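# Place cup carrier flat inside upright open paper bag

## Task

Set the cup carrier inside the paper bag, upright and lying flat on the bag's floor, with the bag left standing on the table, its mouth open and its whole rim pointing up; everything must stay that way without the robot supporting it, and at the end the grippers must release and withdraw.

## Robot and tools

The robot has two arms, left_arm and right_arm, each ending in a two-finger gripper. The names are labels only and do not match the sides of a camera picture. All positions use one scene frame: origin on the tabletop midway between the arms, +x pointing out over the table, +z up, and left_arm sitting on the +y side. Distances are in metres, orientations are unit quaternions written w first (qw, qx, qy, qz). A gripper's fingers extend along its own +z axis and close along its own y axis. The reported end_effector_position is the point between the finger pads, roughly 1 cm short of the tips. Reported hand positions can be somewhat wrong, especially with the arm stretched far out.

A row is always 16 numbers, even when one arm is idle: left_arm x, y, z, qw, qx, qy, qz, opening, then right_arm in the same eight-number order. x, y, z and the quaternion are an absolute target pose for that gripper in the scene frame, not an offset. Opening runs from -1 (closed) to +1 (fully open, 0.094 m). To keep an arm still, resend the exact position and quaternion from the last result before it stopped, plus the opening it should keep; to hold an orientation steady, repeat the same quaternion every row rather than copying a possibly drifted reading.

execute_actions(actions): a list of actions, each a table of up to 15 rows; each row lasts one control step of 1/30 s, and a table shorter than 15 rows repeats its final row to fill the action. An empty list just returns the current state and images. Each step the controller limits the commanded pose to within 70 mm and 16 degrees of the measured one and drives the joints by damped inverse kinematics, favouring position over orientation. So a distant target needs several actions; after an action the arm creeps no further than its last limited pose. Any target more than 0.6 m from the gripper's starting position along any of its own axes gets the action rejected for both arms; a malformed action or a failing first action rejects the whole call with no motion.

move(target, speed, blocking): target is one 16-number row of absolute poses and openings. Both grippers travel in straight lines and finish together, in 0.5 to 10 s (stopping short if 10 s is not enough). speed is the path top speed in m/s, 0.002 to 0.5, default 0.25; rotation is capped at twice that in rad/s, taking the shorter way round. Openings are applied at the start. Paths ignore obstacles and the other arm, and real grippers lag, wander and can overshoot speed, notably near full reach. Faster contact hits harder, and aiming further past a contact presses harder. With blocking=false the reply comes after 0.5 s while motion continues; until a result shows it has ended, use wait or stop before sending more rows or moves. The result adds a move: line giving the ending (done, off_target, moving, held, fault) and active limits, plus each gripper's distance from its target. An ending naming one arm means the other finished fine. held means a check blocked the last step; limits=paced means the target was clipped; limits=held means steps were blocked along the way and the arm may later jump faster than speed.

wait(seconds): 0 to 10 s, arms keep their last command; a running move continues and the wait returns early when it ends. stop(): brakes a running move, needing room to decelerate; the fingers keep moving. zoom_image(camera, region): a closer look at cam_high, cam_left_wrist or cam_right_wrist, region [x0, y0, x1, y1] in pixels with (0,0) top-left, at most 504 by 504. finished_scene(scene): ends the current scene, given its number, after the last command is held; it is final and reports success.

Each result lists both grippers' poses, Hand target lines (where the controller is now steering), joint positions (the last value per arm is the measured opening in metres), and grip_measured, the opening on the command scale. Readings may be off by about 1 mm per gripper. To hold something, command about 0.03 below grip_measured for a firm grip, less for a lighter one. Pads push about 50 to 62 N each, less on thin parts under 2 mm, with a brief spike on first contact. A pose unreachable line means the clearance check altered or stopped that arm. Motions commonly finish a centimetre or more off, usually low. Joint ranges are waist -2.618 to 3.054, shoulder 0 to 3.142, elbow 0 to 3.142, wrist pitch -1.571 to 1.571, wrist yaw -1.571 to 1.571, wrist roll -2.094 to 2.094; elbows never fully straighten.

Images are 504x504 from cam_high (fixed, overhead-angled), cam_left_wrist and cam_right_wrist (fisheye, on the hands), with calibration given per camera and updated when it changes.

Avoid: dropping or knocking rigid items off the table (instant failure), collisions or hard pressing between the arms, slams and very hard pushes. Brief external tugs or nudges may occur. Carrying loads heats motors: MOTOR HOT appears at 75 °C, 90 °C halts that arm for 10 s, and 100 °C makes the arm go limp and fall; fault stops show as FAULT or OVER-TEMPERATURE FAULT lines. Quick, smooth, low-effort motion is preferred.

Each tool is called after "Call:" by a JSON object that holds its "fn" and its "kwargs", one argument or row to a line.

## Session

Call:
{"fn": "execute_actions", "kwargs": {
  "actions": []
}}

Scene clock: 0.00 s.
left_arm: end_effector_position=(+0.6682, +0.3267, +0.1779) grip_measured=+1.000 end_effector_quat_wxyz=(+0.732, +0.217, +0.623, +0.168) | right_arm: end_effector_position=(+0.3978, -0.5686, +0.1249) grip_measured=+1.000 end_effector_quat_wxyz=(+0.409, +0.530, +0.598, +0.440)
Joint positions: left_arm=[0.123 2.436 1.586 0.985 0.311 0.519 0.094] | right_arm=[-1.046  1.952  1.088  0.221 -1.091  0.961  0.094]
Joint velocities: left_arm=[ 0.017  0.002 -0.007 -0.037 -0.007 -0.037  0.   ] | right_arm=[-0.002  0.007  0.007 -0.022 -0.066 -0.022  0.   ]
Hand target (left_arm): +0.669, +0.327, +0.178; +0.731, +0.215, +0.626, +0.165
Hand target (right_arm): +0.399, -0.570, +0.133; +0.419, +0.519, +0.602, +0.439
camera_calibration (this result's frames):
cam_left_wrist: T_world_to_cam=[[-0.00401926, -0.785812, -0.618453, 0.3779], [-0.520833, 0.529595, -0.669524, 0.329535], [0.853649, 0.319419, -0.411405, -0.502218], [0, 0, 0, 1]] pos_world=[0.601869, 0.282856, 0.24773]
cam_right_wrist: T_world_to_cam=[[-0.249049, -0.0653188, -0.966286, 0.180132], [-0.544601, 0.834483, 0.0839551, 0.724319], [0.800865, 0.547149, -0.243399, 0.140032], [0, 0, 0, 1]] pos_world=[0.32718, -0.669284, 0.147333]

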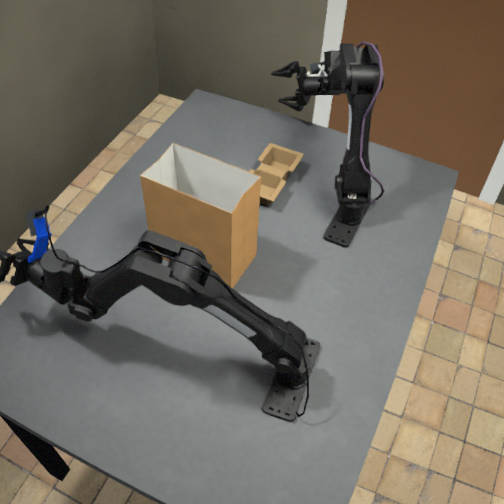

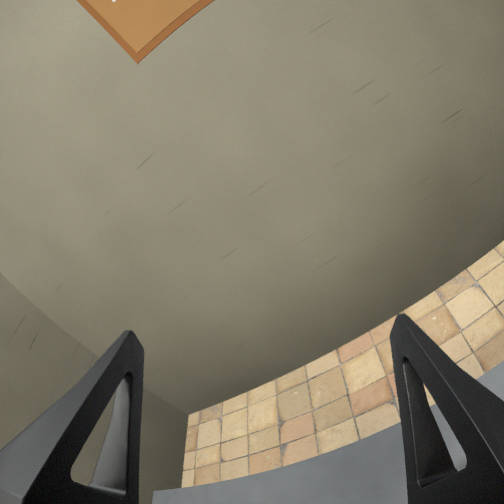

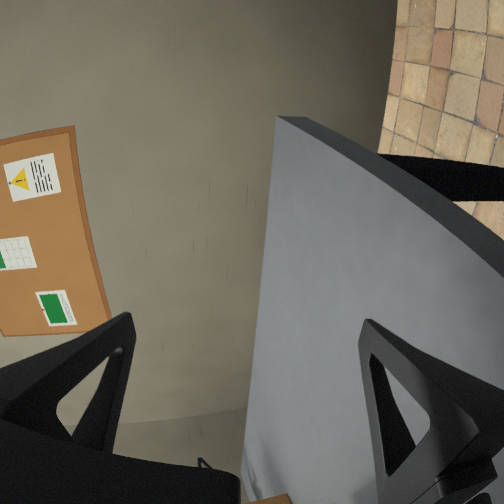

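Call:
{"fn": "zoom_image", "kwargs": {
  "camera": "cam_high",
  "region": [130, 130, 320, 300]
}}

Region (130, 130, 320, 300) of cam_high's 504x504 image, scaled by 2.653, with more detail than that image has; it fills the top 451 rows of this view, and the rest is white.

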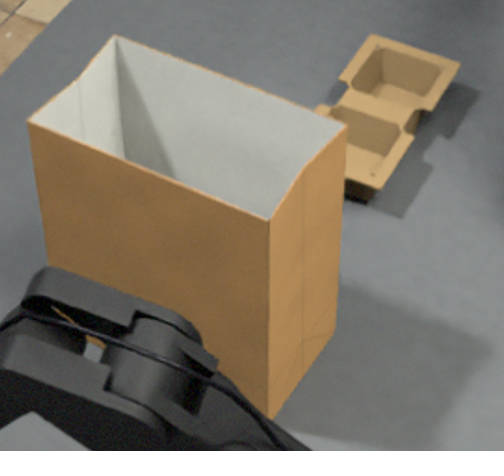

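Call:
{"fn": "move", "kwargs": {
  "target": [0.245,0.17,0.05,0.5299,0.3135,0.7568,-0.2195,-1, 0.301,-0.270,0.15,0.0923,0.7011,0.7011,-0.0923,1],
  "speed": 0.25
}}

Scene clock: 93.53 s.
left_arm: end_effector_position=(+0.2505, +0.1698, +0.0460) grip_measured=-0.993 end_effector_quat_wxyz=(+0.528, +0.310, +0.763, -0.208) | right_arm: end_effector_position=(+0.2938, -0.2710, +0.1387) grip_measured=+1.000 end_effector_quat_wxyz=(+0.081, +0.707, +0.697, -0.088)
Joint positions: left_arm=[0.225 1.324 0.009 0.648 0.959 0.583 0.   ] | right_arm=[ 0.119  1.492  1.253 -1.364  0.237  1.675  0.094]
Joint velocities: left_arm=[ 0.012 -0.027 -0.017 -0.095 -0.022 -0.037  0.   ] | right_arm=[-0.002  0.007  0.017 -0.081 -0.051  0.037  0.   ]
Hand target (left_arm): +0.245, +0.167, +0.045; +0.527, +0.311, +0.761, -0.216
Hand target (right_arm): +0.299, -0.273, +0.146; +0.092, +0.707, +0.696, -0.091
Off the commanded pose (left_arm): 0.007 m, 2 deg.
Off the commanded pose (right_arm): 0.013 m, 2 deg.
move: off_target (right_arm)
camera_calibration (this result's frames):
cam_left_wrist: T_world_to_cam=[[-0.714748, -0.6897, -0.115971, 0.309969], [-0.574122, 0.673307, -0.465877, 0.0863703], [0.399399, -0.266403, -0.877217, 0.0849037], [0, 0, 0, 1]] pos_world=[0.237226, 0.178251, 0.150664]
cam_right_wrist: T_world_to_cam=[[-0.999918, -0.00725436, -0.0105435, 0.290738], [-0.00961461, 0.969541, 0.244741, 0.275325], [0.00844692, 0.244823, -0.969531, 0.315515], [0, 0, 0, 1]] pos_world=[0.290696, -0.342075, 0.241584]

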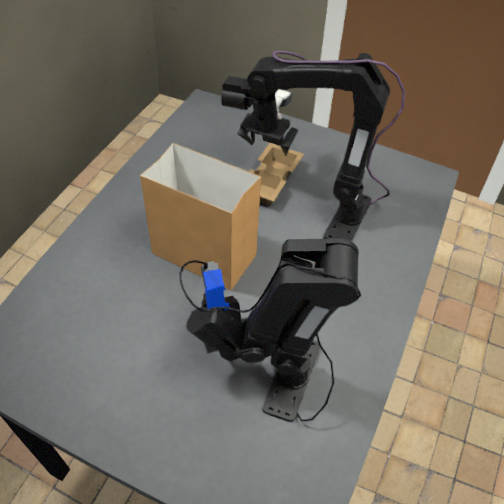

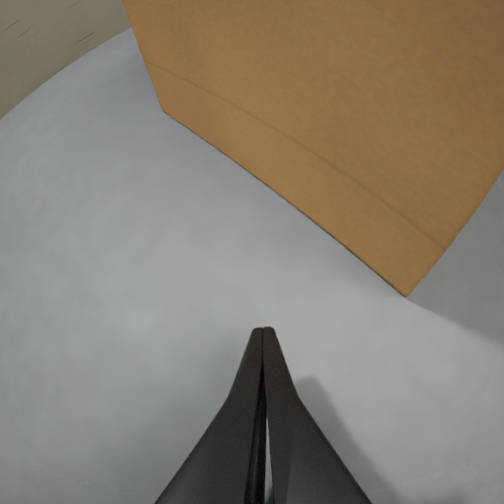

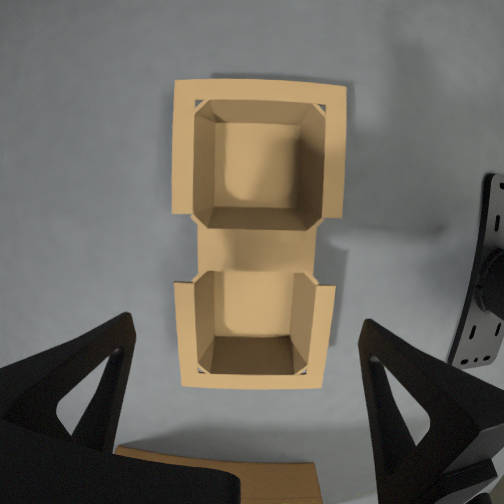

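Call:
{"fn": "move", "kwargs": {
  "target": [0.255,0.14,0.042,0.5135,0.4263,0.6691,-0.3271,-1, 0.294,-0.291,0.085,0.0907,0.7131,0.6887,-0.0939,1],
  "speed": 0.15
}}

Scene clock: 115.37 s.
left_arm: end_effector_position=(+0.2553, +0.1435, +0.0409) grip_measured=-0.993 end_effector_quat_wxyz=(+0.513, +0.424, +0.679, -0.310) | right_arm: end_effector_position=(+0.2981, -0.2848, +0.0915) grip_measured=+1.000 end_effector_quat_wxyz=(+0.092, +0.714, +0.690, -0.077)
Joint positions: left_arm=[0.204 1.652 0.256 0.381 1.232 1.003 0.   ] | right_arm=[ 0.065  1.492  1.065 -1.134  0.241  1.635  0.094]
Joint velocities: left_arm=[-0.032 -0.012  0.002 -0.066 -0.007  0.037 -0.   ] | right_arm=[ 0.007 -0.007 -0.012 -0.007  0.066 -0.051  0.   ]
Hand target (left_arm): +0.255, +0.140, +0.044; +0.512, +0.427, +0.671, -0.326
Hand target (right_arm): +0.294, -0.291, +0.085; +0.091, +0.713, +0.689, -0.094
Off the commanded pose (left_arm): 0.004 m, 2 deg.
Off the commanded pose (right_arm): 0.010 m, 2 deg.
move: done
camera_calibration (this result's frames):
cam_left_wrist: T_world_to_cam=[[-0.900283, -0.41785, -0.12203, 0.303217], [-0.296103, 0.793323, -0.531941, 0.0189838], [0.319081, -0.442764, -0.837942, 0.115717], [0, 0, 0, 1]] pos_world=[0.241679, 0.162874, 0.144064]
cam_right_wrist: T_world_to_cam=[[-0.99904, 0.00864414, -0.0429552, 0.301666], [-0.00206018, 0.969996, 0.243113, 0.298307], [0.0437679, 0.242968, -0.969046, 0.261968], [0, 0, 0, 1]] pos_world=[0.290525, -0.355614, 0.194295]

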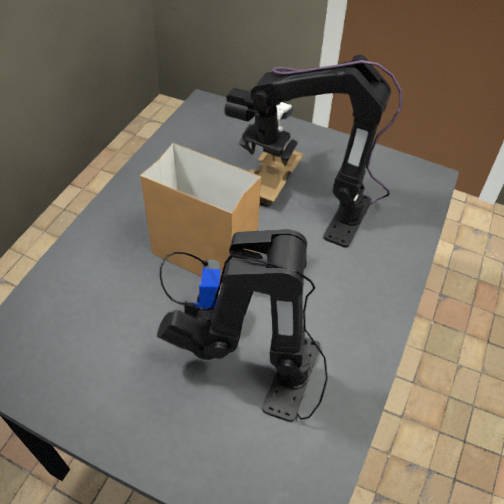

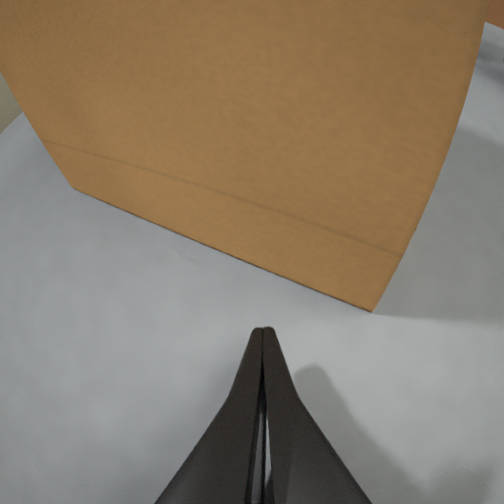

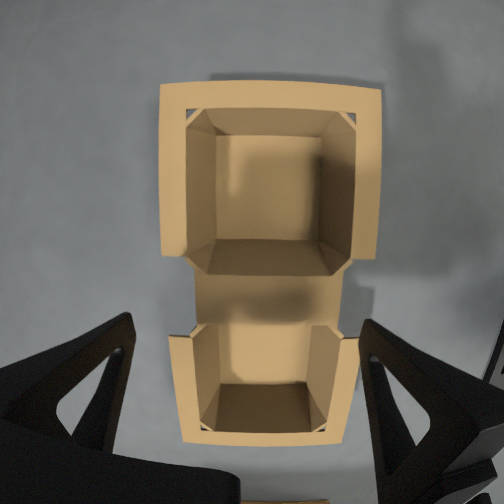

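Call:
{"fn": "move", "kwargs": {
  "target": [0.247,0.015,0.042,0.5135,0.4263,0.6691,-0.3271,-1, 0.285,-0.299,0.068,0.0907,0.7131,0.6887,-0.0939,1],
  "speed": 0.06
}}

Scene clock: 124.07 s.
left_arm: end_effector_position=(+0.2477, +0.0192, +0.0453) grip_measured=-0.993 end_effector_quat_wxyz=(+0.517, +0.430, +0.666, -0.323) | right_arm: end_effector_position=(+0.2893, -0.2931, +0.0700) grip_measured=+1.000 end_effector_quat_wxyz=(+0.086, +0.713, +0.690, -0.084)
Joint positions: left_arm=[-0.476  1.919  0.133  1.443  0.706  0.243  0.   ] | right_arm=[ 0.032  1.492  0.977 -1.056  0.241  1.602  0.094]
Joint velocities: left_arm=[-0.007 -0.007 -0.007 -0.007  0.051 -0.037 -0.   ] | right_arm=[-0.012  0.002  0.007  0.051 -0.066 -0.051  0.   ]
Hand target (left_arm): +0.248, +0.017, +0.042; +0.513, +0.427, +0.669, -0.326
Hand target (right_arm): +0.285, -0.299, +0.068; +0.091, +0.713, +0.689, -0.094
Off the commanded pose (left_arm): 0.005 m, 1 deg.
Off the commanded pose (right_arm): 0.008 m, 1 deg.
move: done
camera_calibration (this result's frames):
cam_left_wrist: T_world_to_cam=[[-0.910474, -0.394534, -0.124014, 0.247158], [-0.266194, 0.788555, -0.554366, 0.111342], [0.316508, -0.471724, -0.822981, 0.067266], [0, 0, 0, 1]] pos_world=[0.233379, 0.0414442, 0.147734]
cam_right_wrist: T_world_to_cam=[[-0.999651, 0.00919414, -0.0247688, 0.29107], [0.00291864, 0.970187, 0.242338, 0.310197], [0.0262585, 0.242181, -0.969876, 0.24839], [0, 0, 0, 1]] pos_world=[0.28354, -0.363781, 0.172944]

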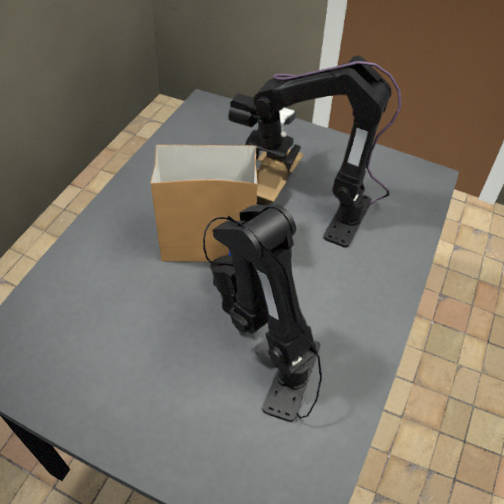

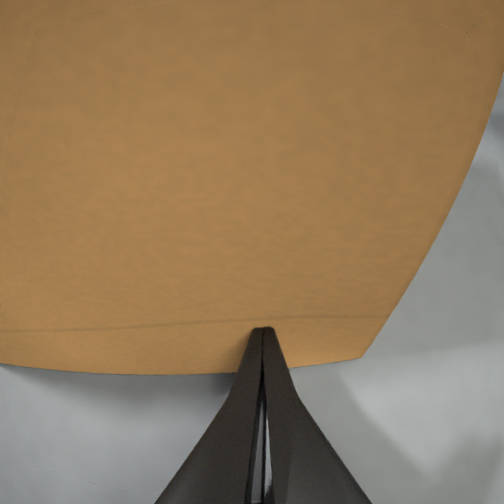

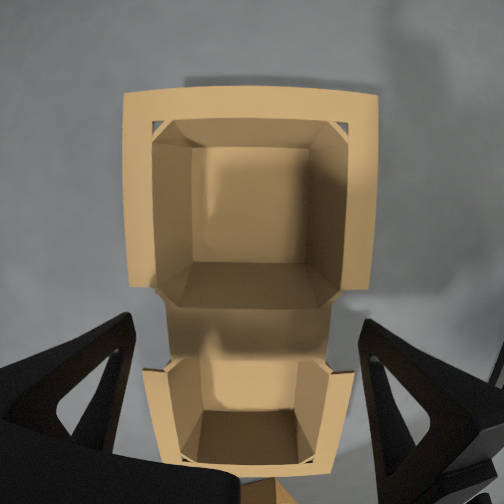

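Call:
{"fn": "move", "kwargs": {
  "target": [0.247,0.015,0.042,0.5135,0.4263,0.6691,-0.3271,-1, 0.286,-0.298,0.029,0.0907,0.7131,0.6887,-0.0939,1],
  "speed": 0.05
}}

Call:
{"fn": "zoom_image", "kwargs": {
  "camera": "cam_high",
  "region": [130, 120, 310, 280]
}}

Scene clock: 129.93 s.
left_arm: end_effector_position=(+0.2478, +0.0169, +0.0480) grip_measured=-0.993 end_effector_quat_wxyz=(+0.522, +0.429, +0.663, -0.323) | right_arm: end_effector_position=(+0.2911, -0.2930, +0.0343) grip_measured=+1.000 end_effector_quat_wxyz=(+0.090, +0.714, +0.690, -0.080)
Joint positions: left_arm=[-0.488  1.919  0.133  1.46   0.694  0.234  0.   ] | right_arm=[ 0.032  1.539  0.87  -0.89   0.241  1.602  0.094]
Joint velocities: left_arm=[-0.017  0.002 -0.017 -0.022 -0.022 -0.051 -0.001] | right_arm=[-0.002  0.002 -0.007  0.007  0.095 -0.037  0.   ]
Hand target (left_arm): +0.247, +0.015, +0.042; +0.513, +0.426, +0.669, -0.327
Hand target (right_arm): +0.286, -0.298, +0.029; +0.091, +0.713, +0.689, -0.094
Off the commanded pose (left_arm): 0.006 m, 1 deg.
Off the commanded pose (right_arm): 0.009 m, 2 deg.
move: done
camera_calibration (this result's frames):
cam_left_wrist: T_world_to_cam=[[-0.908877, -0.396448, -0.129502, 0.246567], [-0.262167, 0.784574, -0.561883, 0.114188], [0.324361, -0.476732, -0.817017, 0.0662556], [0, 0, 0, 1]] pos_world=[0.232545, 0.0397486, 0.150223]
cam_right_wrist: T_world_to_cam=[[-0.999281, 0.0088331, -0.0368759, 0.292168], [-0.000381288, 0.9701, 0.242706, 0.319702], [0.0379172, 0.242545, -0.969399, 0.210406], [0, 0, 0, 1]] pos_world=[0.284101, -0.363757, 0.137148]

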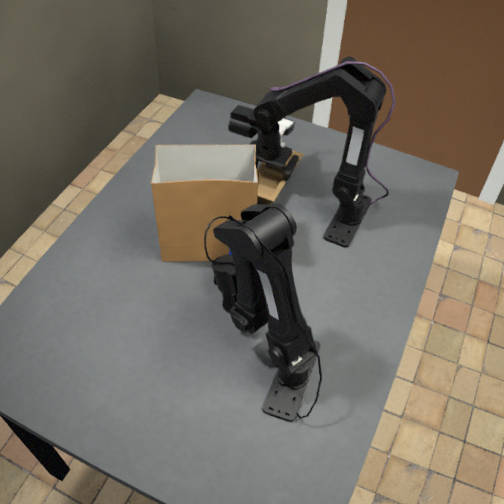

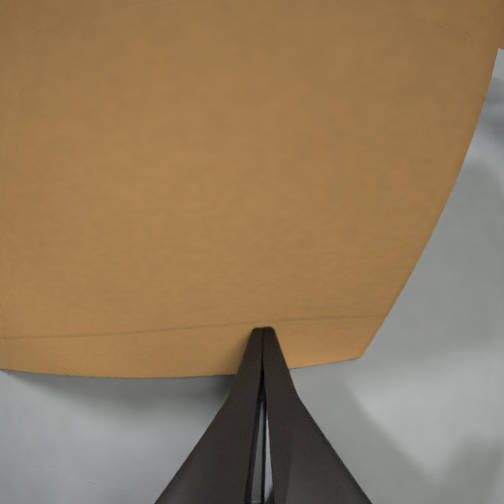

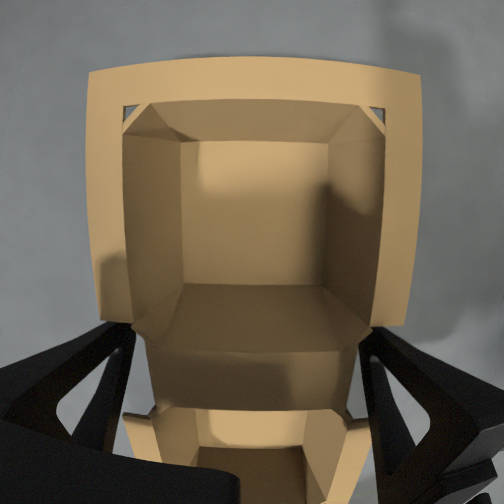

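Region (130, 120, 310, 280) of cam_high's 504x504 image, scaled by 2.800, with more detail than that image has.

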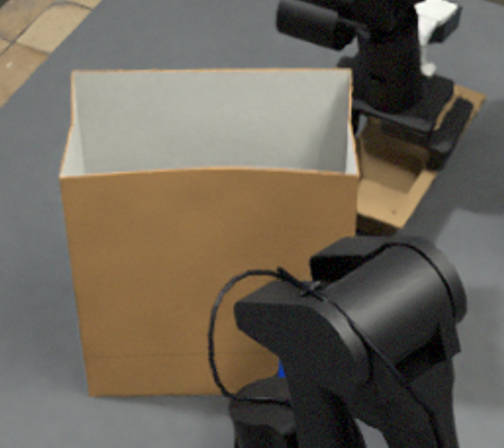

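Call:
{"fn": "move", "kwargs": {
  "target": [0.25,0.10,0.05,0.5135,0.4263,0.6691,-0.3271,-1, 0.288,-0.296,0.029,0.0907,0.7131,0.6887,-0.0939,0.53],
  "speed": 0.12
}}

Scene clock: 150.93 s.
left_arm: end_effector_position=(+0.2438, +0.0982, +0.0430) grip_measured=-0.993 end_effector_quat_wxyz=(+0.506, +0.419, +0.679, -0.328) | right_arm: end_effector_position=(+0.2914, -0.2927, +0.0342) grip_measured=+0.563 end_effector_quat_wxyz=(+0.090, +0.714, +0.690, -0.078)
Joint positions: left_arm=[-0.035  1.711  0.105  0.975  1.09   0.553  0.   ] | right_arm=[ 0.032  1.539  0.87  -0.889  0.239  1.603  0.073]
Joint velocities: left_arm=[ 0.002 -0.002 -0.007  0.037 -0.007 -0.022 -0.001] | right_arm=[ 0.022  0.002 -0.032 -0.11   0.066 -0.066 -0.001]
Hand target (left_arm): +0.249, +0.099, +0.050; +0.514, +0.425, +0.669, -0.328
Hand target (right_arm): +0.288, -0.296, +0.029; +0.091, +0.713, +0.689, -0.094
Off the commanded pose (left_arm): 0.010 m, 2 deg.
Off the commanded pose (right_arm): 0.007 m, 2 deg.
move: done
camera_calibration (this result's frames):
cam_left_wrist: T_world_to_cam=[[-0.909084, -0.407161, -0.0882355, 0.273839], [-0.298779, 0.784771, -0.543015, 0.0546171], [0.290339, -0.467283, -0.835075, 0.110329], [0, 0, 0, 1]] pos_world=[0.233228, 0.120189, 0.145953]
cam_right_wrist: T_world_to_cam=[[-0.999203, 0.00998352, -0.03866, 0.292911], [0.000240844, 0.969726, 0.244196, 0.319119], [0.0399276, 0.243992, -0.968955, 0.210091], [0, 0, 0, 1]] pos_world=[0.284212, -0.363643, 0.136965]

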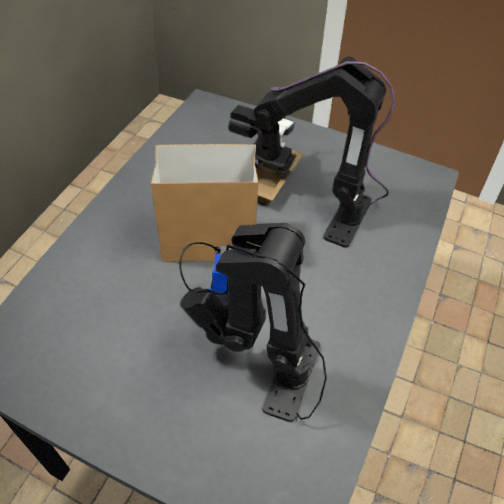

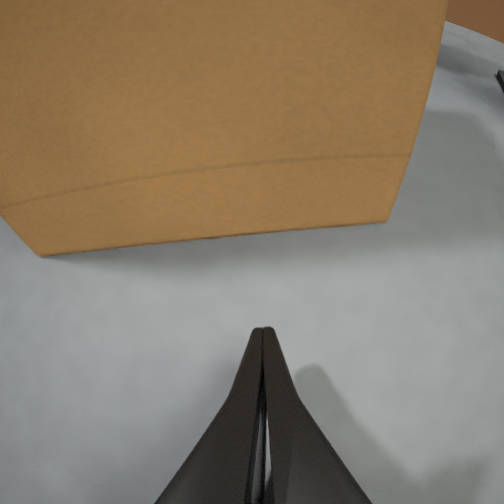

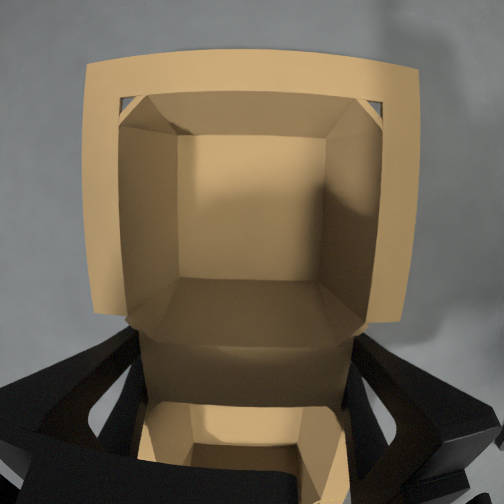

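Call:
{"fn": "move", "kwargs": {
  "target": [0.22,0.25,0.08,0.5135,0.4263,0.6691,-0.3271,-1, 0.33,-0.33,0.37,0.3564,0.0976,0.9285,-0.0375,0.50],
  "speed": 0.22
}}

Scene clock: 170.77 s.
left_arm: end_effector_position=(+0.2156, +0.2413, +0.0746) grip_measured=-0.993 end_effector_quat_wxyz=(+0.456, +0.380, +0.751, -0.288) | right_arm: end_effector_position=(+0.3274, -0.3273, +0.3605) grip_measured=+0.563 end_effector_quat_wxyz=(+0.345, +0.096, +0.933, -0.034)
Joint positions: left_arm=[ 0.733  1.638  0.644 -1.11   1.065  2.068  0.   ] | right_arm=[-0.28   1.298  1.834 -1.402 -0.073 -0.082  0.073]
Joint velocities: left_arm=[-0.022 -0.012  0.007 -0.081 -0.037  0.022  0.   ] | right_arm=[ 0.002  0.002  0.007 -0.022 -0.007 -0.022  0.   ]
Hand target (left_arm): +0.220, +0.246, +0.081; +0.464, +0.385, +0.748, -0.276
Hand target (right_arm): +0.329, -0.329, +0.370; +0.357, +0.094, +0.929, -0.035
Off the commanded pose (left_arm): 0.011 m, 13 deg.
Off the commanded pose (right_arm): 0.010 m, 1 deg.
joint sent to its limit (left arm) — the command would take joint 6 (wrist roll) past its upper limit, so that joint was sent only as far as its limit.
move: off_target (left_arm)
camera_calibration (this result's frames):
cam_left_wrist: T_world_to_cam=[[-0.860456, -0.50927, -0.0161176, 0.318039], [-0.45878, 0.788134, -0.410324, -0.0252046], [0.221668, -0.345671, -0.911798, 0.20303], [0, 0, 0, 1]] pos_world=[0.21709, 0.252014, 0.179907]
cam_right_wrist: T_world_to_cam=[[-0.175038, -0.984529, -0.00805925, -0.264577], [-0.960204, 0.172511, -0.219656, 0.493692], [0.217648, -0.0307095, -0.975544, 0.387488], [0, 0, 0, 1]] pos_world=[0.343398, -0.333751, 0.484321]

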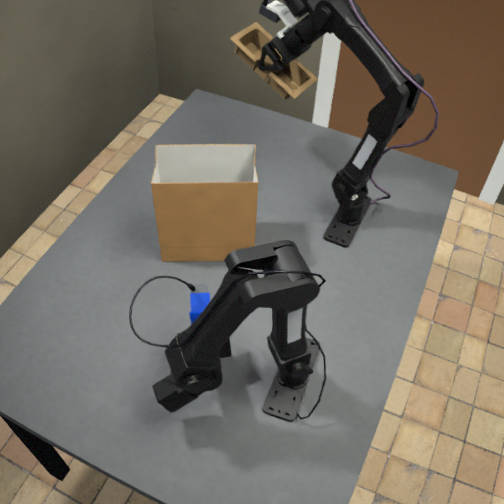

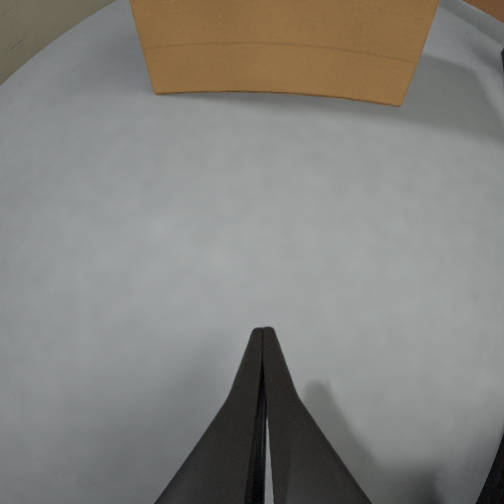

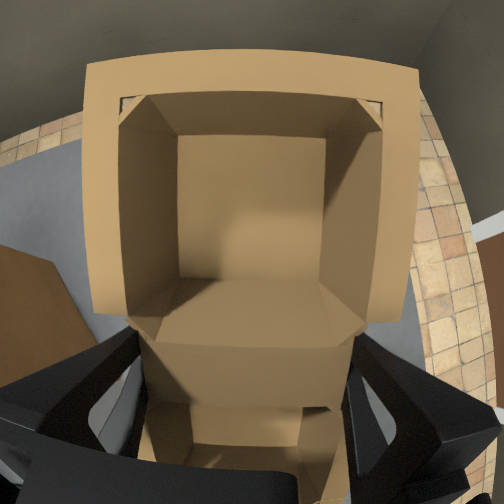

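Call:
{"fn": "move", "kwargs": {
  "target": [0.2156,0.2413,0.0746,0.456,0.380,0.751,-0.288,-1, 0.352,-0.035,0.37,0.3502,-0.1981,0.9123,0.0761,0.50],
  "speed": 0.18
}}

Call:
{"fn": "zoom_image", "kwargs": {
  "camera": "cam_high",
  "region": [130, 60, 300, 220]
}}

Scene clock: 178.77 s.
left_arm: end_effector_position=(+0.2143, +0.2412, +0.0734) grip_measured=-0.993 end_effector_quat_wxyz=(+0.452, +0.381, +0.753, -0.289) | right_arm: end_effector_position=(+0.3477, -0.0406, +0.3578) grip_measured=+0.563 end_effector_quat_wxyz=(+0.325, -0.201, +0.921, +0.075)
Joint positions: left_arm=[ 0.733  1.638  0.644 -1.111  1.055  2.068  0.   ] | right_arm=[ 0.716  1.594  2.089 -1.399  0.151  0.199  0.073]
Joint velocities: left_arm=[-0.027  0.002 -0.002  0.007 -0.066 -0.022  0.   ] | right_arm=[-0.012 -0.007 -0.012  0.022  0.037 -0.007 -0.   ]
Hand target (left_arm): +0.216, +0.241, +0.075; +0.456, +0.380, +0.751, -0.288
Hand target (right_arm): +0.350, -0.039, +0.371; +0.345, -0.197, +0.914, +0.080
Off the commanded pose (left_arm): 0.002 m, 1 deg.
Off the commanded pose (right_arm): 0.014 m, 3 deg.
move: off_target (right_arm)
camera_calibration (this result's frames):
cam_left_wrist: T_world_to_cam=[[-0.863117, -0.504854, -0.0122768, 0.316052], [-0.457744, 0.792381, -0.403241, -0.027966], [0.213306, -0.342425, -0.915011, 0.203423], [0, 0, 0, 1]] pos_world=[0.216597, 0.251377, 0.178737]
cam_right_wrist: T_world_to_cam=[[0.444908, -0.89548, -0.0131175, -0.18891], [-0.879756, -0.43426, -0.193516, 0.401198], [0.167593, 0.0976368, -0.981009, 0.413861], [0, 0, 0, 1]] pos_world=[0.367643, -0.0353486, 0.481161]

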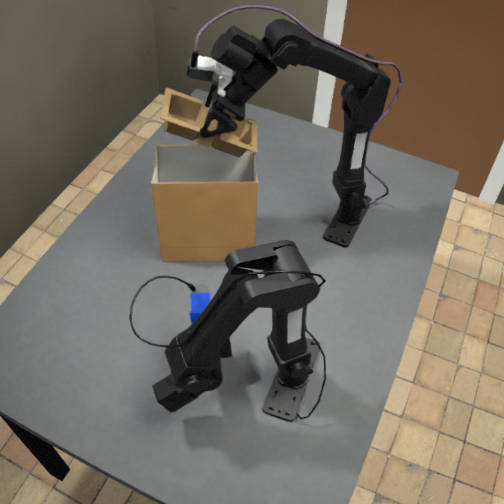

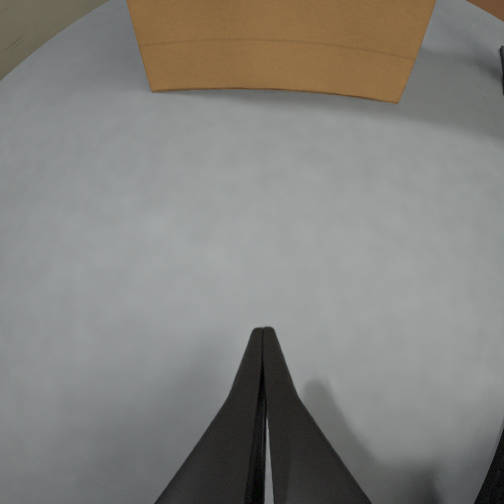

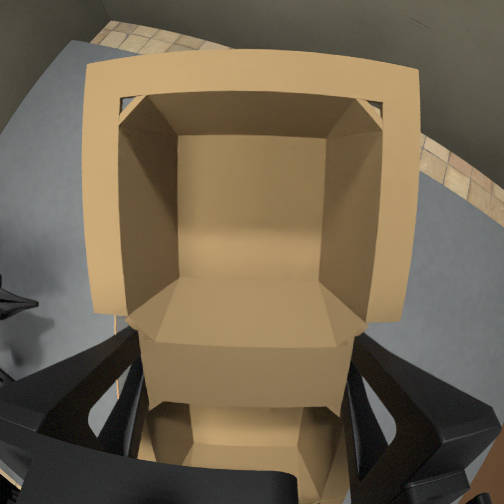

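Region (130, 60, 300, 220) of cam_high's 504x504 image, scaled by 2.965, with more detail than that image has; it fills the top 474 rows of this view, and the rest is white.

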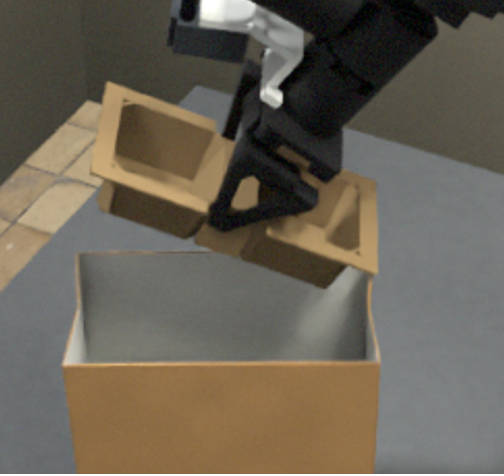

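Call:
{"fn": "zoom_image", "kwargs": {
  "camera": "cam_right_wrist",
  "region": [60, 280, 440, 504]
}}

Region (60, 280, 440, 504) of cam_right_wrist's 504x504 image, scaled by 1.326, with more detail than that image has; it fills the top 297 rows of this view, and the rest is white.

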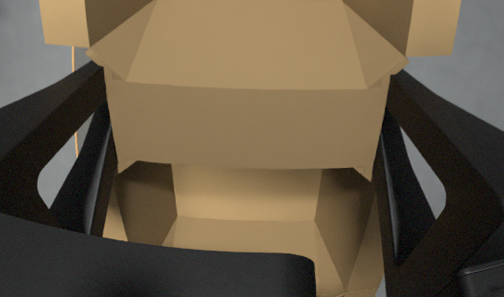

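Call:
{"fn": "move", "kwargs": {
  "target": [0.2156,0.2413,0.0746,0.456,0.380,0.751,-0.288,-1, 0.348,-0.009,0.365,0.3502,-0.1981,0.9123,0.0761,0.50],
  "speed": 0.08
}}

Call:
{"fn": "zoom_image", "kwargs": {
  "camera": "cam_high",
  "region": [130, 60, 300, 220]
}}

Scene clock: 204.10 s.
left_arm: end_effector_position=(+0.2137, +0.2412, +0.0728) grip_measured=-0.993 end_effector_quat_wxyz=(+0.450, +0.383, +0.753, -0.289) | right_arm: end_effector_position=(+0.3440, -0.0134, +0.3512) grip_measured=+0.563 end_effector_quat_wxyz=(+0.328, -0.205, +0.920, +0.068)
Joint positions: left_arm=[ 0.733  1.638  0.644 -1.111  1.05   2.068  0.   ] | right_arm=[ 0.809  1.638  2.102 -1.383  0.219  0.263  0.073]
Joint velocities: left_arm=[-0.007 -0.002  0.007 -0.007 -0.051  0.081  0.   ] | right_arm=[-0.012 -0.002  0.002  0.051  0.051 -0.11  -0.001]
Hand target (left_arm): +0.216, +0.241, +0.075; +0.456, +0.380, +0.751, -0.288
Hand target (right_arm): +0.348, -0.010, +0.365; +0.350, -0.198, +0.912, +0.077
Off the commanded pose (left_arm): 0.003 m, 1 deg.
Off the commanded pose (right_arm): 0.015 m, 3 deg.
move: off_target (right_arm)
camera_calibration (this result's frames):
cam_left_wrist: T_world_to_cam=[[-0.864326, -0.502809, -0.0111668, 0.315268], [-0.457043, 0.794534, -0.399785, -0.0293925], [0.209888, -0.34044, -0.916541, 0.203349], [0, 0, 0, 1]] pos_world=[0.216381, 0.251101, 0.178147]
cam_right_wrist: T_world_to_cam=[[0.44708, -0.894491, 0.00203729, -0.169095], [-0.877196, -0.438879, -0.194709, 0.407938], [0.17506, 0.0852634, -0.980859, 0.402485], [0, 0, 0, 1]] pos_world=[0.362982, -0.00653599, 0.474554]

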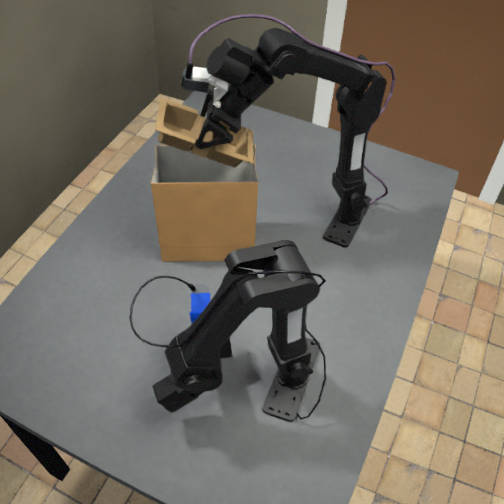

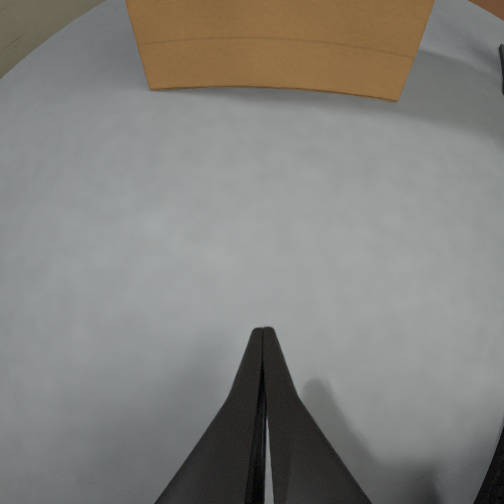

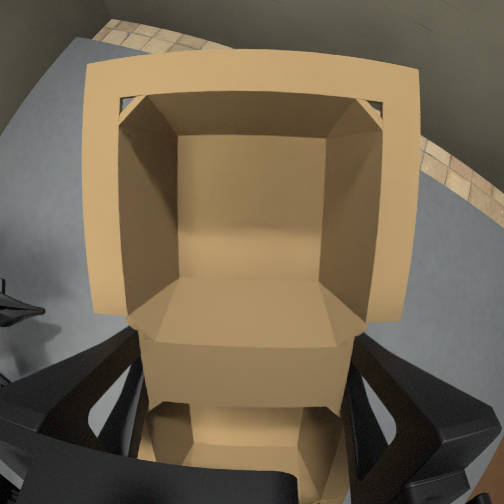

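Region (130, 60, 300, 220) of cam_high's 504x504 image, scaled by 2.965, with more detail than that image has; it fills the top 474 rows of this view, and the rest is white.

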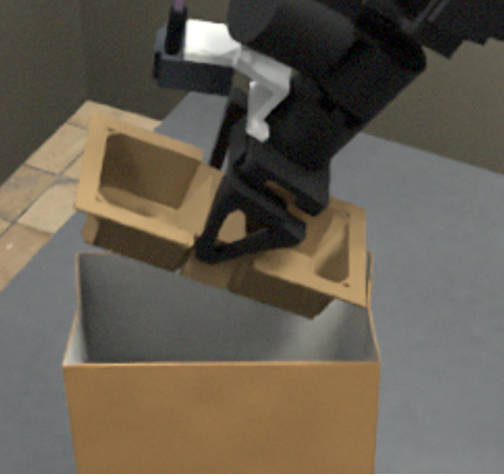

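Call:
{"fn": "move", "kwargs": {
  "target": [0.2156,0.2413,0.0746,0.456,0.380,0.751,-0.288,-1, 0.346,-0.011,0.31,0.2939,-0.2024,0.9320,0.0638,0.50],
  "speed": 0.05
}}

Call:
{"fn": "zoom_image", "kwargs": {
  "camera": "cam_high",
  "region": [130, 60, 300, 220]
}}

Scene clock: 214.93 s.
left_arm: end_effector_position=(+0.2131, +0.2412, +0.0721) grip_measured=-0.993 end_effector_quat_wxyz=(+0.448, +0.384, +0.754, -0.289) | right_arm: end_effector_position=(+0.3437, -0.0074, +0.3036) grip_measured=+0.563 end_effector_quat_wxyz=(+0.281, -0.212, +0.934, +0.056)
Joint positions: left_arm=[ 0.733  1.638  0.644 -1.111  1.045  2.068  0.   ] | right_arm=[ 0.809  1.638  1.941 -1.323  0.193  0.274  0.073]
Joint velocities: left_arm=[ 0.002  0.022 -0.007 -0.007  0.081 -0.007  0.001] | right_arm=[ 0.007  0.002 -0.012 -0.022 -0.037  0.007  0.   ]
Hand target (left_arm): +0.216, +0.241, +0.075; +0.456, +0.380, +0.751, -0.288
Hand target (right_arm): +0.346, -0.011, +0.310; +0.294, -0.202, +0.932, +0.063
Off the commanded pose (left_arm): 0.004 m, 1 deg.
Off the commanded pose (right_arm): 0.008 m, 2 deg.
move: done
camera_calibration (this result's frames):
cam_left_wrist: T_world_to_cam=[[-0.865725, -0.500422, -0.0098604, 0.314351], [-0.456207, 0.797031, -0.395747, -0.0310548], [0.2059, -0.33811, -0.918306, 0.203253], [0, 0, 0, 1]] pos_world=[0.216125, 0.250782, 0.177459]
cam_right_wrist: T_world_to_cam=[[0.452566, -0.891713, 0.00561376, -0.166421], [-0.887537, -0.451039, -0.0940294, 0.373928], [0.0863792, 0.0375721, -0.995554, 0.389949], [0, 0, 0, 1]] pos_world=[0.373508, 0.00560506, 0.42431]

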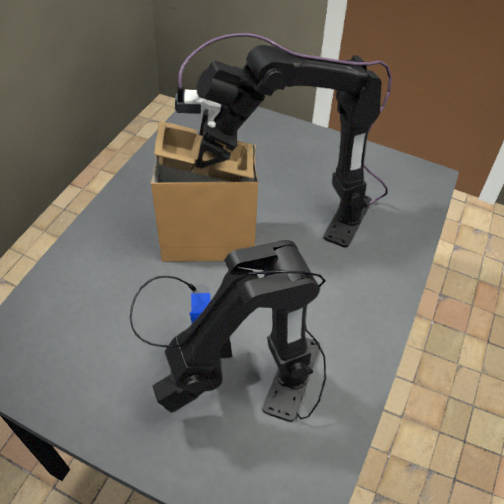

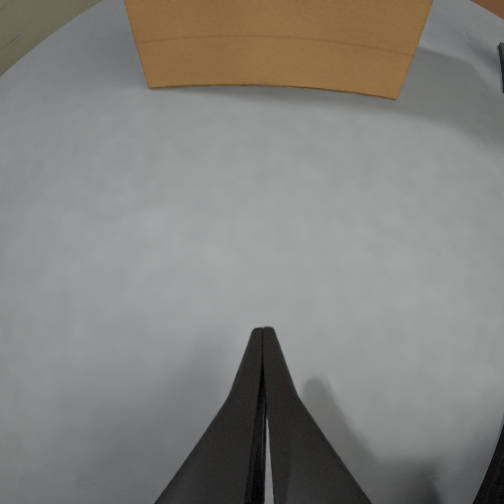

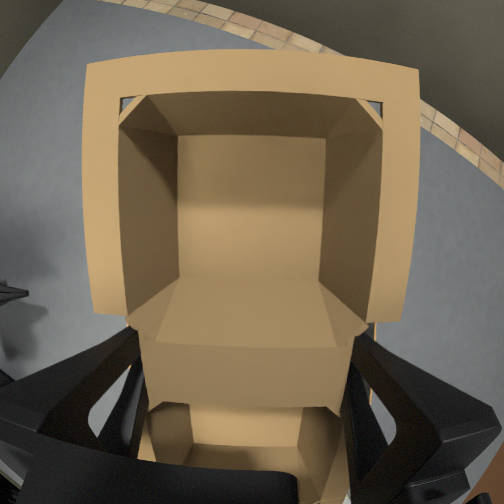

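Region (130, 60, 300, 220) of cam_high's 504x504 image, scaled by 2.965, with more detail than that image has; it fills the top 474 rows of this view, and the rest is white.

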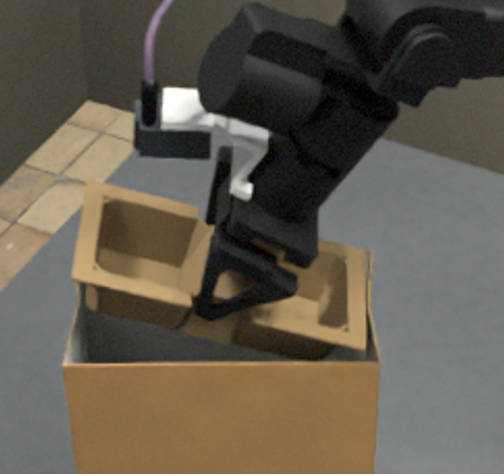

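Call:
{"fn": "zoom_image", "kwargs": {
  "camera": "cam_right_wrist",
  "region": [60, 280, 440, 504]
}}

Region (60, 280, 440, 504) of cam_right_wrist's 504x504 image, scaled by 1.326, with more detail than that image has; it fills the top 297 rows of this view, and the rest is white.

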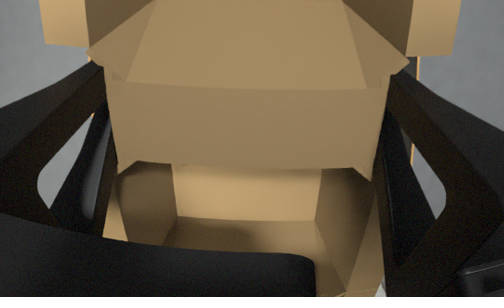

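Call:
{"fn": "move", "kwargs": {
  "target": [0.2156,0.2413,0.0746,0.456,0.380,0.751,-0.288,-1, 0.343,-0.013,0.245,0.2364,-0.2059,0.9482,0.0513,0.50],
  "speed": 0.04
}}

Call:
{"fn": "zoom_image", "kwargs": {
  "camera": "cam_high",
  "region": [130, 60, 300, 220]
}}

Scene clock: 223.50 s.
left_arm: end_effector_position=(+0.2124, +0.2413, +0.0714) grip_measured=-0.993 end_effector_quat_wxyz=(+0.445, +0.385, +0.755, -0.289) | right_arm: end_effector_position=(+0.3418, -0.0099, +0.2360) grip_measured=+0.563 end_effector_quat_wxyz=(+0.220, -0.215, +0.951, +0.040)
Joint positions: left_arm=[ 0.733  1.638  0.644 -1.111  1.04   2.068  0.   ] | right_arm=[ 0.788  1.638  1.714 -1.219  0.151  0.278  0.073]
Joint velocities: left_arm=[ 0.012  0.017 -0.017 -0.11   0.081 -0.037 -0.   ] | right_arm=[ 0.007 -0.012  0.012  0.037 -0.066  0.066 -0.   ]
Hand target (left_arm): +0.216, +0.241, +0.075; +0.456, +0.380, +0.751, -0.288
Hand target (right_arm): +0.343, -0.013, +0.245; +0.236, -0.206, +0.948, +0.051
Off the commanded pose (left_arm): 0.005 m, 1 deg.
Off the commanded pose (right_arm): 0.010 m, 2 deg.
move: done
camera_calibration (this result's frames):
cam_left_wrist: T_world_to_cam=[[-0.867114, -0.498036, -0.0085418, 0.313431], [-0.455351, 0.799514, -0.391705, -0.0327147], [0.201913, -0.335764, -0.920051, 0.203149], [0, 0, 0, 1]] pos_world=[0.215866, 0.250466, 0.17677]
cam_right_wrist: T_world_to_cam=[[0.449144, -0.893448, 0.00452997, -0.165997], [-0.892968, -0.448722, 0.0354519, 0.336056], [-0.0296417, -0.0199681, -0.999361, 0.362909], [0, 0, 0, 1]] pos_world=[0.385401, 0.00973246, 0.351515]

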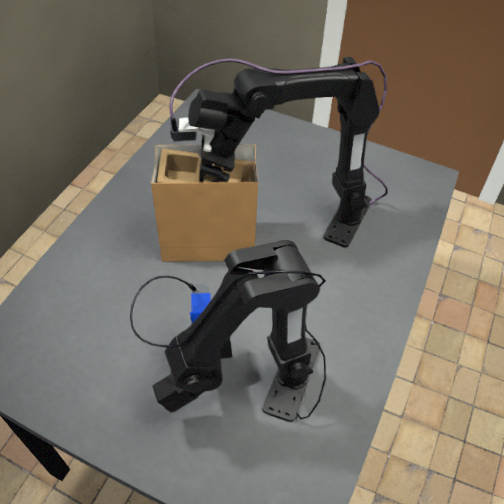

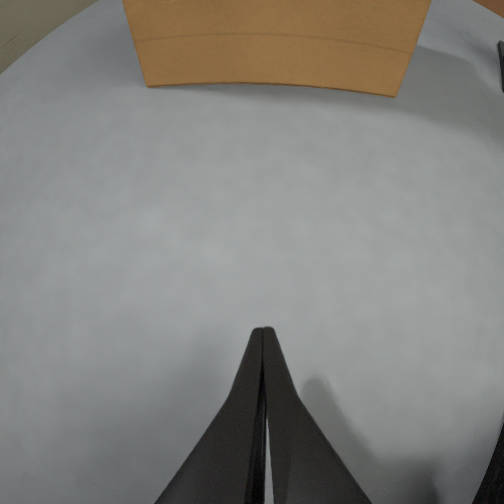

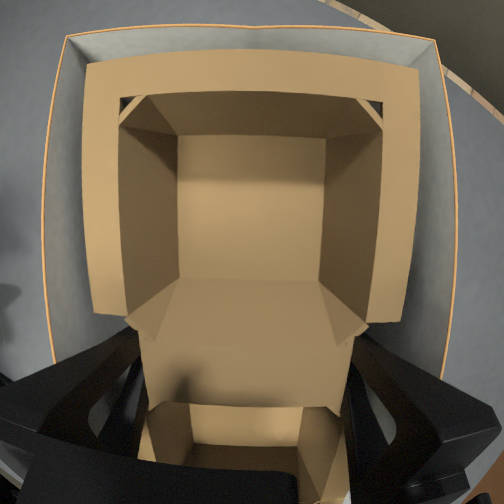

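Region (130, 60, 300, 220) of cam_high's 504x504 image, scaled by 2.965, with more detail than that image has; it fills the top 474 rows of this view, and the rest is white.

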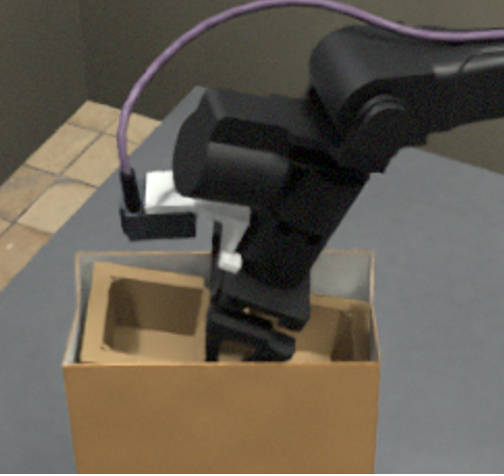

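Call:
{"fn": "move", "kwargs": {
  "target": [0.2156,0.2413,0.0746,0.456,0.380,0.751,-0.288,-1, 0.342,-0.013,0.155,0.1275,-0.2104,0.9688,0.0277,0.50],
  "speed": 0.05
}}

Call:
{"fn": "zoom_image", "kwargs": {
  "camera": "cam_high",
  "region": [130, 60, 300, 220]
}}

Scene clock: 229.93 s.
left_arm: end_effector_position=(+0.2120, +0.2413, +0.0709) grip_measured=-0.993 end_effector_quat_wxyz=(+0.444, +0.386, +0.755, -0.289) | right_arm: end_effector_position=(+0.3397, -0.0115, +0.1597) grip_measured=+0.563 end_effector_quat_wxyz=(+0.129, -0.213, +0.968, +0.026)
Joint positions: left_arm=[ 0.733  1.638  0.644 -1.111  1.036  2.068  0.   ] | right_arm=[ 0.755  1.741  1.584 -1.163  0.079  0.278  0.073]
Joint velocities: left_arm=[ 0.002 -0.002  0.007  0.007 -0.022  0.022  0.   ] | right_arm=[-0.022 -0.012  0.007 -0.037 -0.11  -0.095 -0.   ]
Hand target (left_arm): +0.216, +0.241, +0.075; +0.456, +0.380, +0.751, -0.288
Hand target (right_arm): +0.342, -0.013, +0.155; +0.128, -0.209, +0.969, +0.027
Off the commanded pose (left_arm): 0.005 m, 2 deg.
Off the commanded pose (right_arm): 0.005 m, 0 deg.
move: done
camera_calibration (this result's frames):
cam_left_wrist: T_world_to_cam=[[-0.868099, -0.496332, -0.0075925, 0.312772], [-0.454727, 0.801278, -0.388815, -0.0338989], [0.199065, -0.334077, -0.921285, 0.203068], [0, 0, 0, 1]] pos_world=[0.215679, 0.250242, 0.176278]
cam_right_wrist: T_world_to_cam=[[0.440517, -0.897657, -0.0125277, -0.160466], [-0.874265, -0.432125, 0.2212, 0.300413], [-0.203976, -0.08649, -0.975148, 0.341137], [0, 0, 0, 1]] pos_world=[0.402912, 0.0152776, 0.264197]

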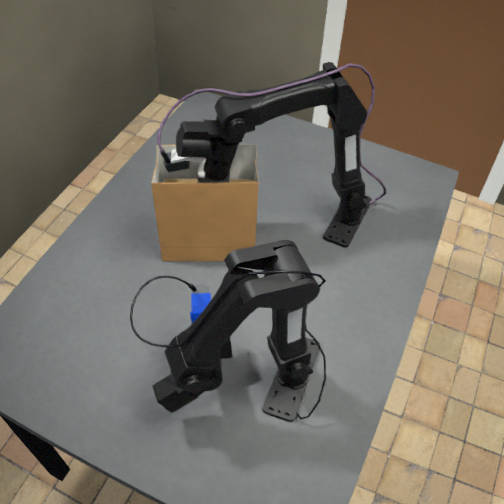

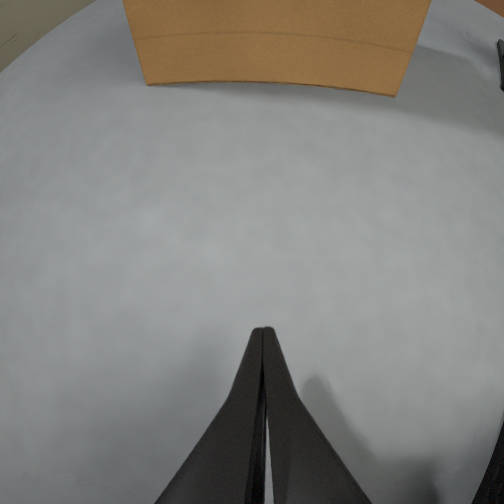

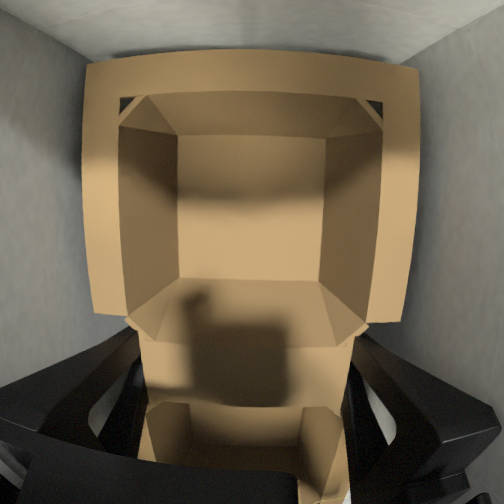

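Region (130, 60, 300, 220) of cam_high's 504x504 image, scaled by 2.965, with more detail than that image has; it fills the top 474 rows of this view, and the rest is white.

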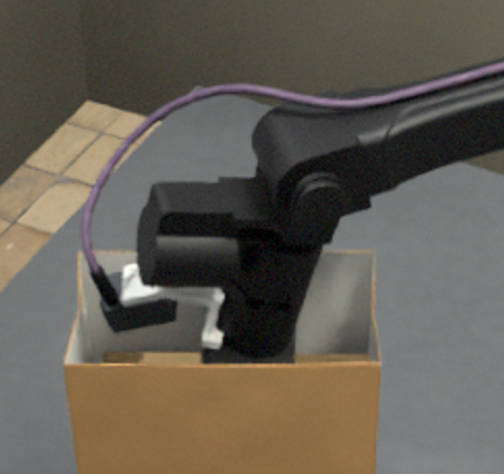

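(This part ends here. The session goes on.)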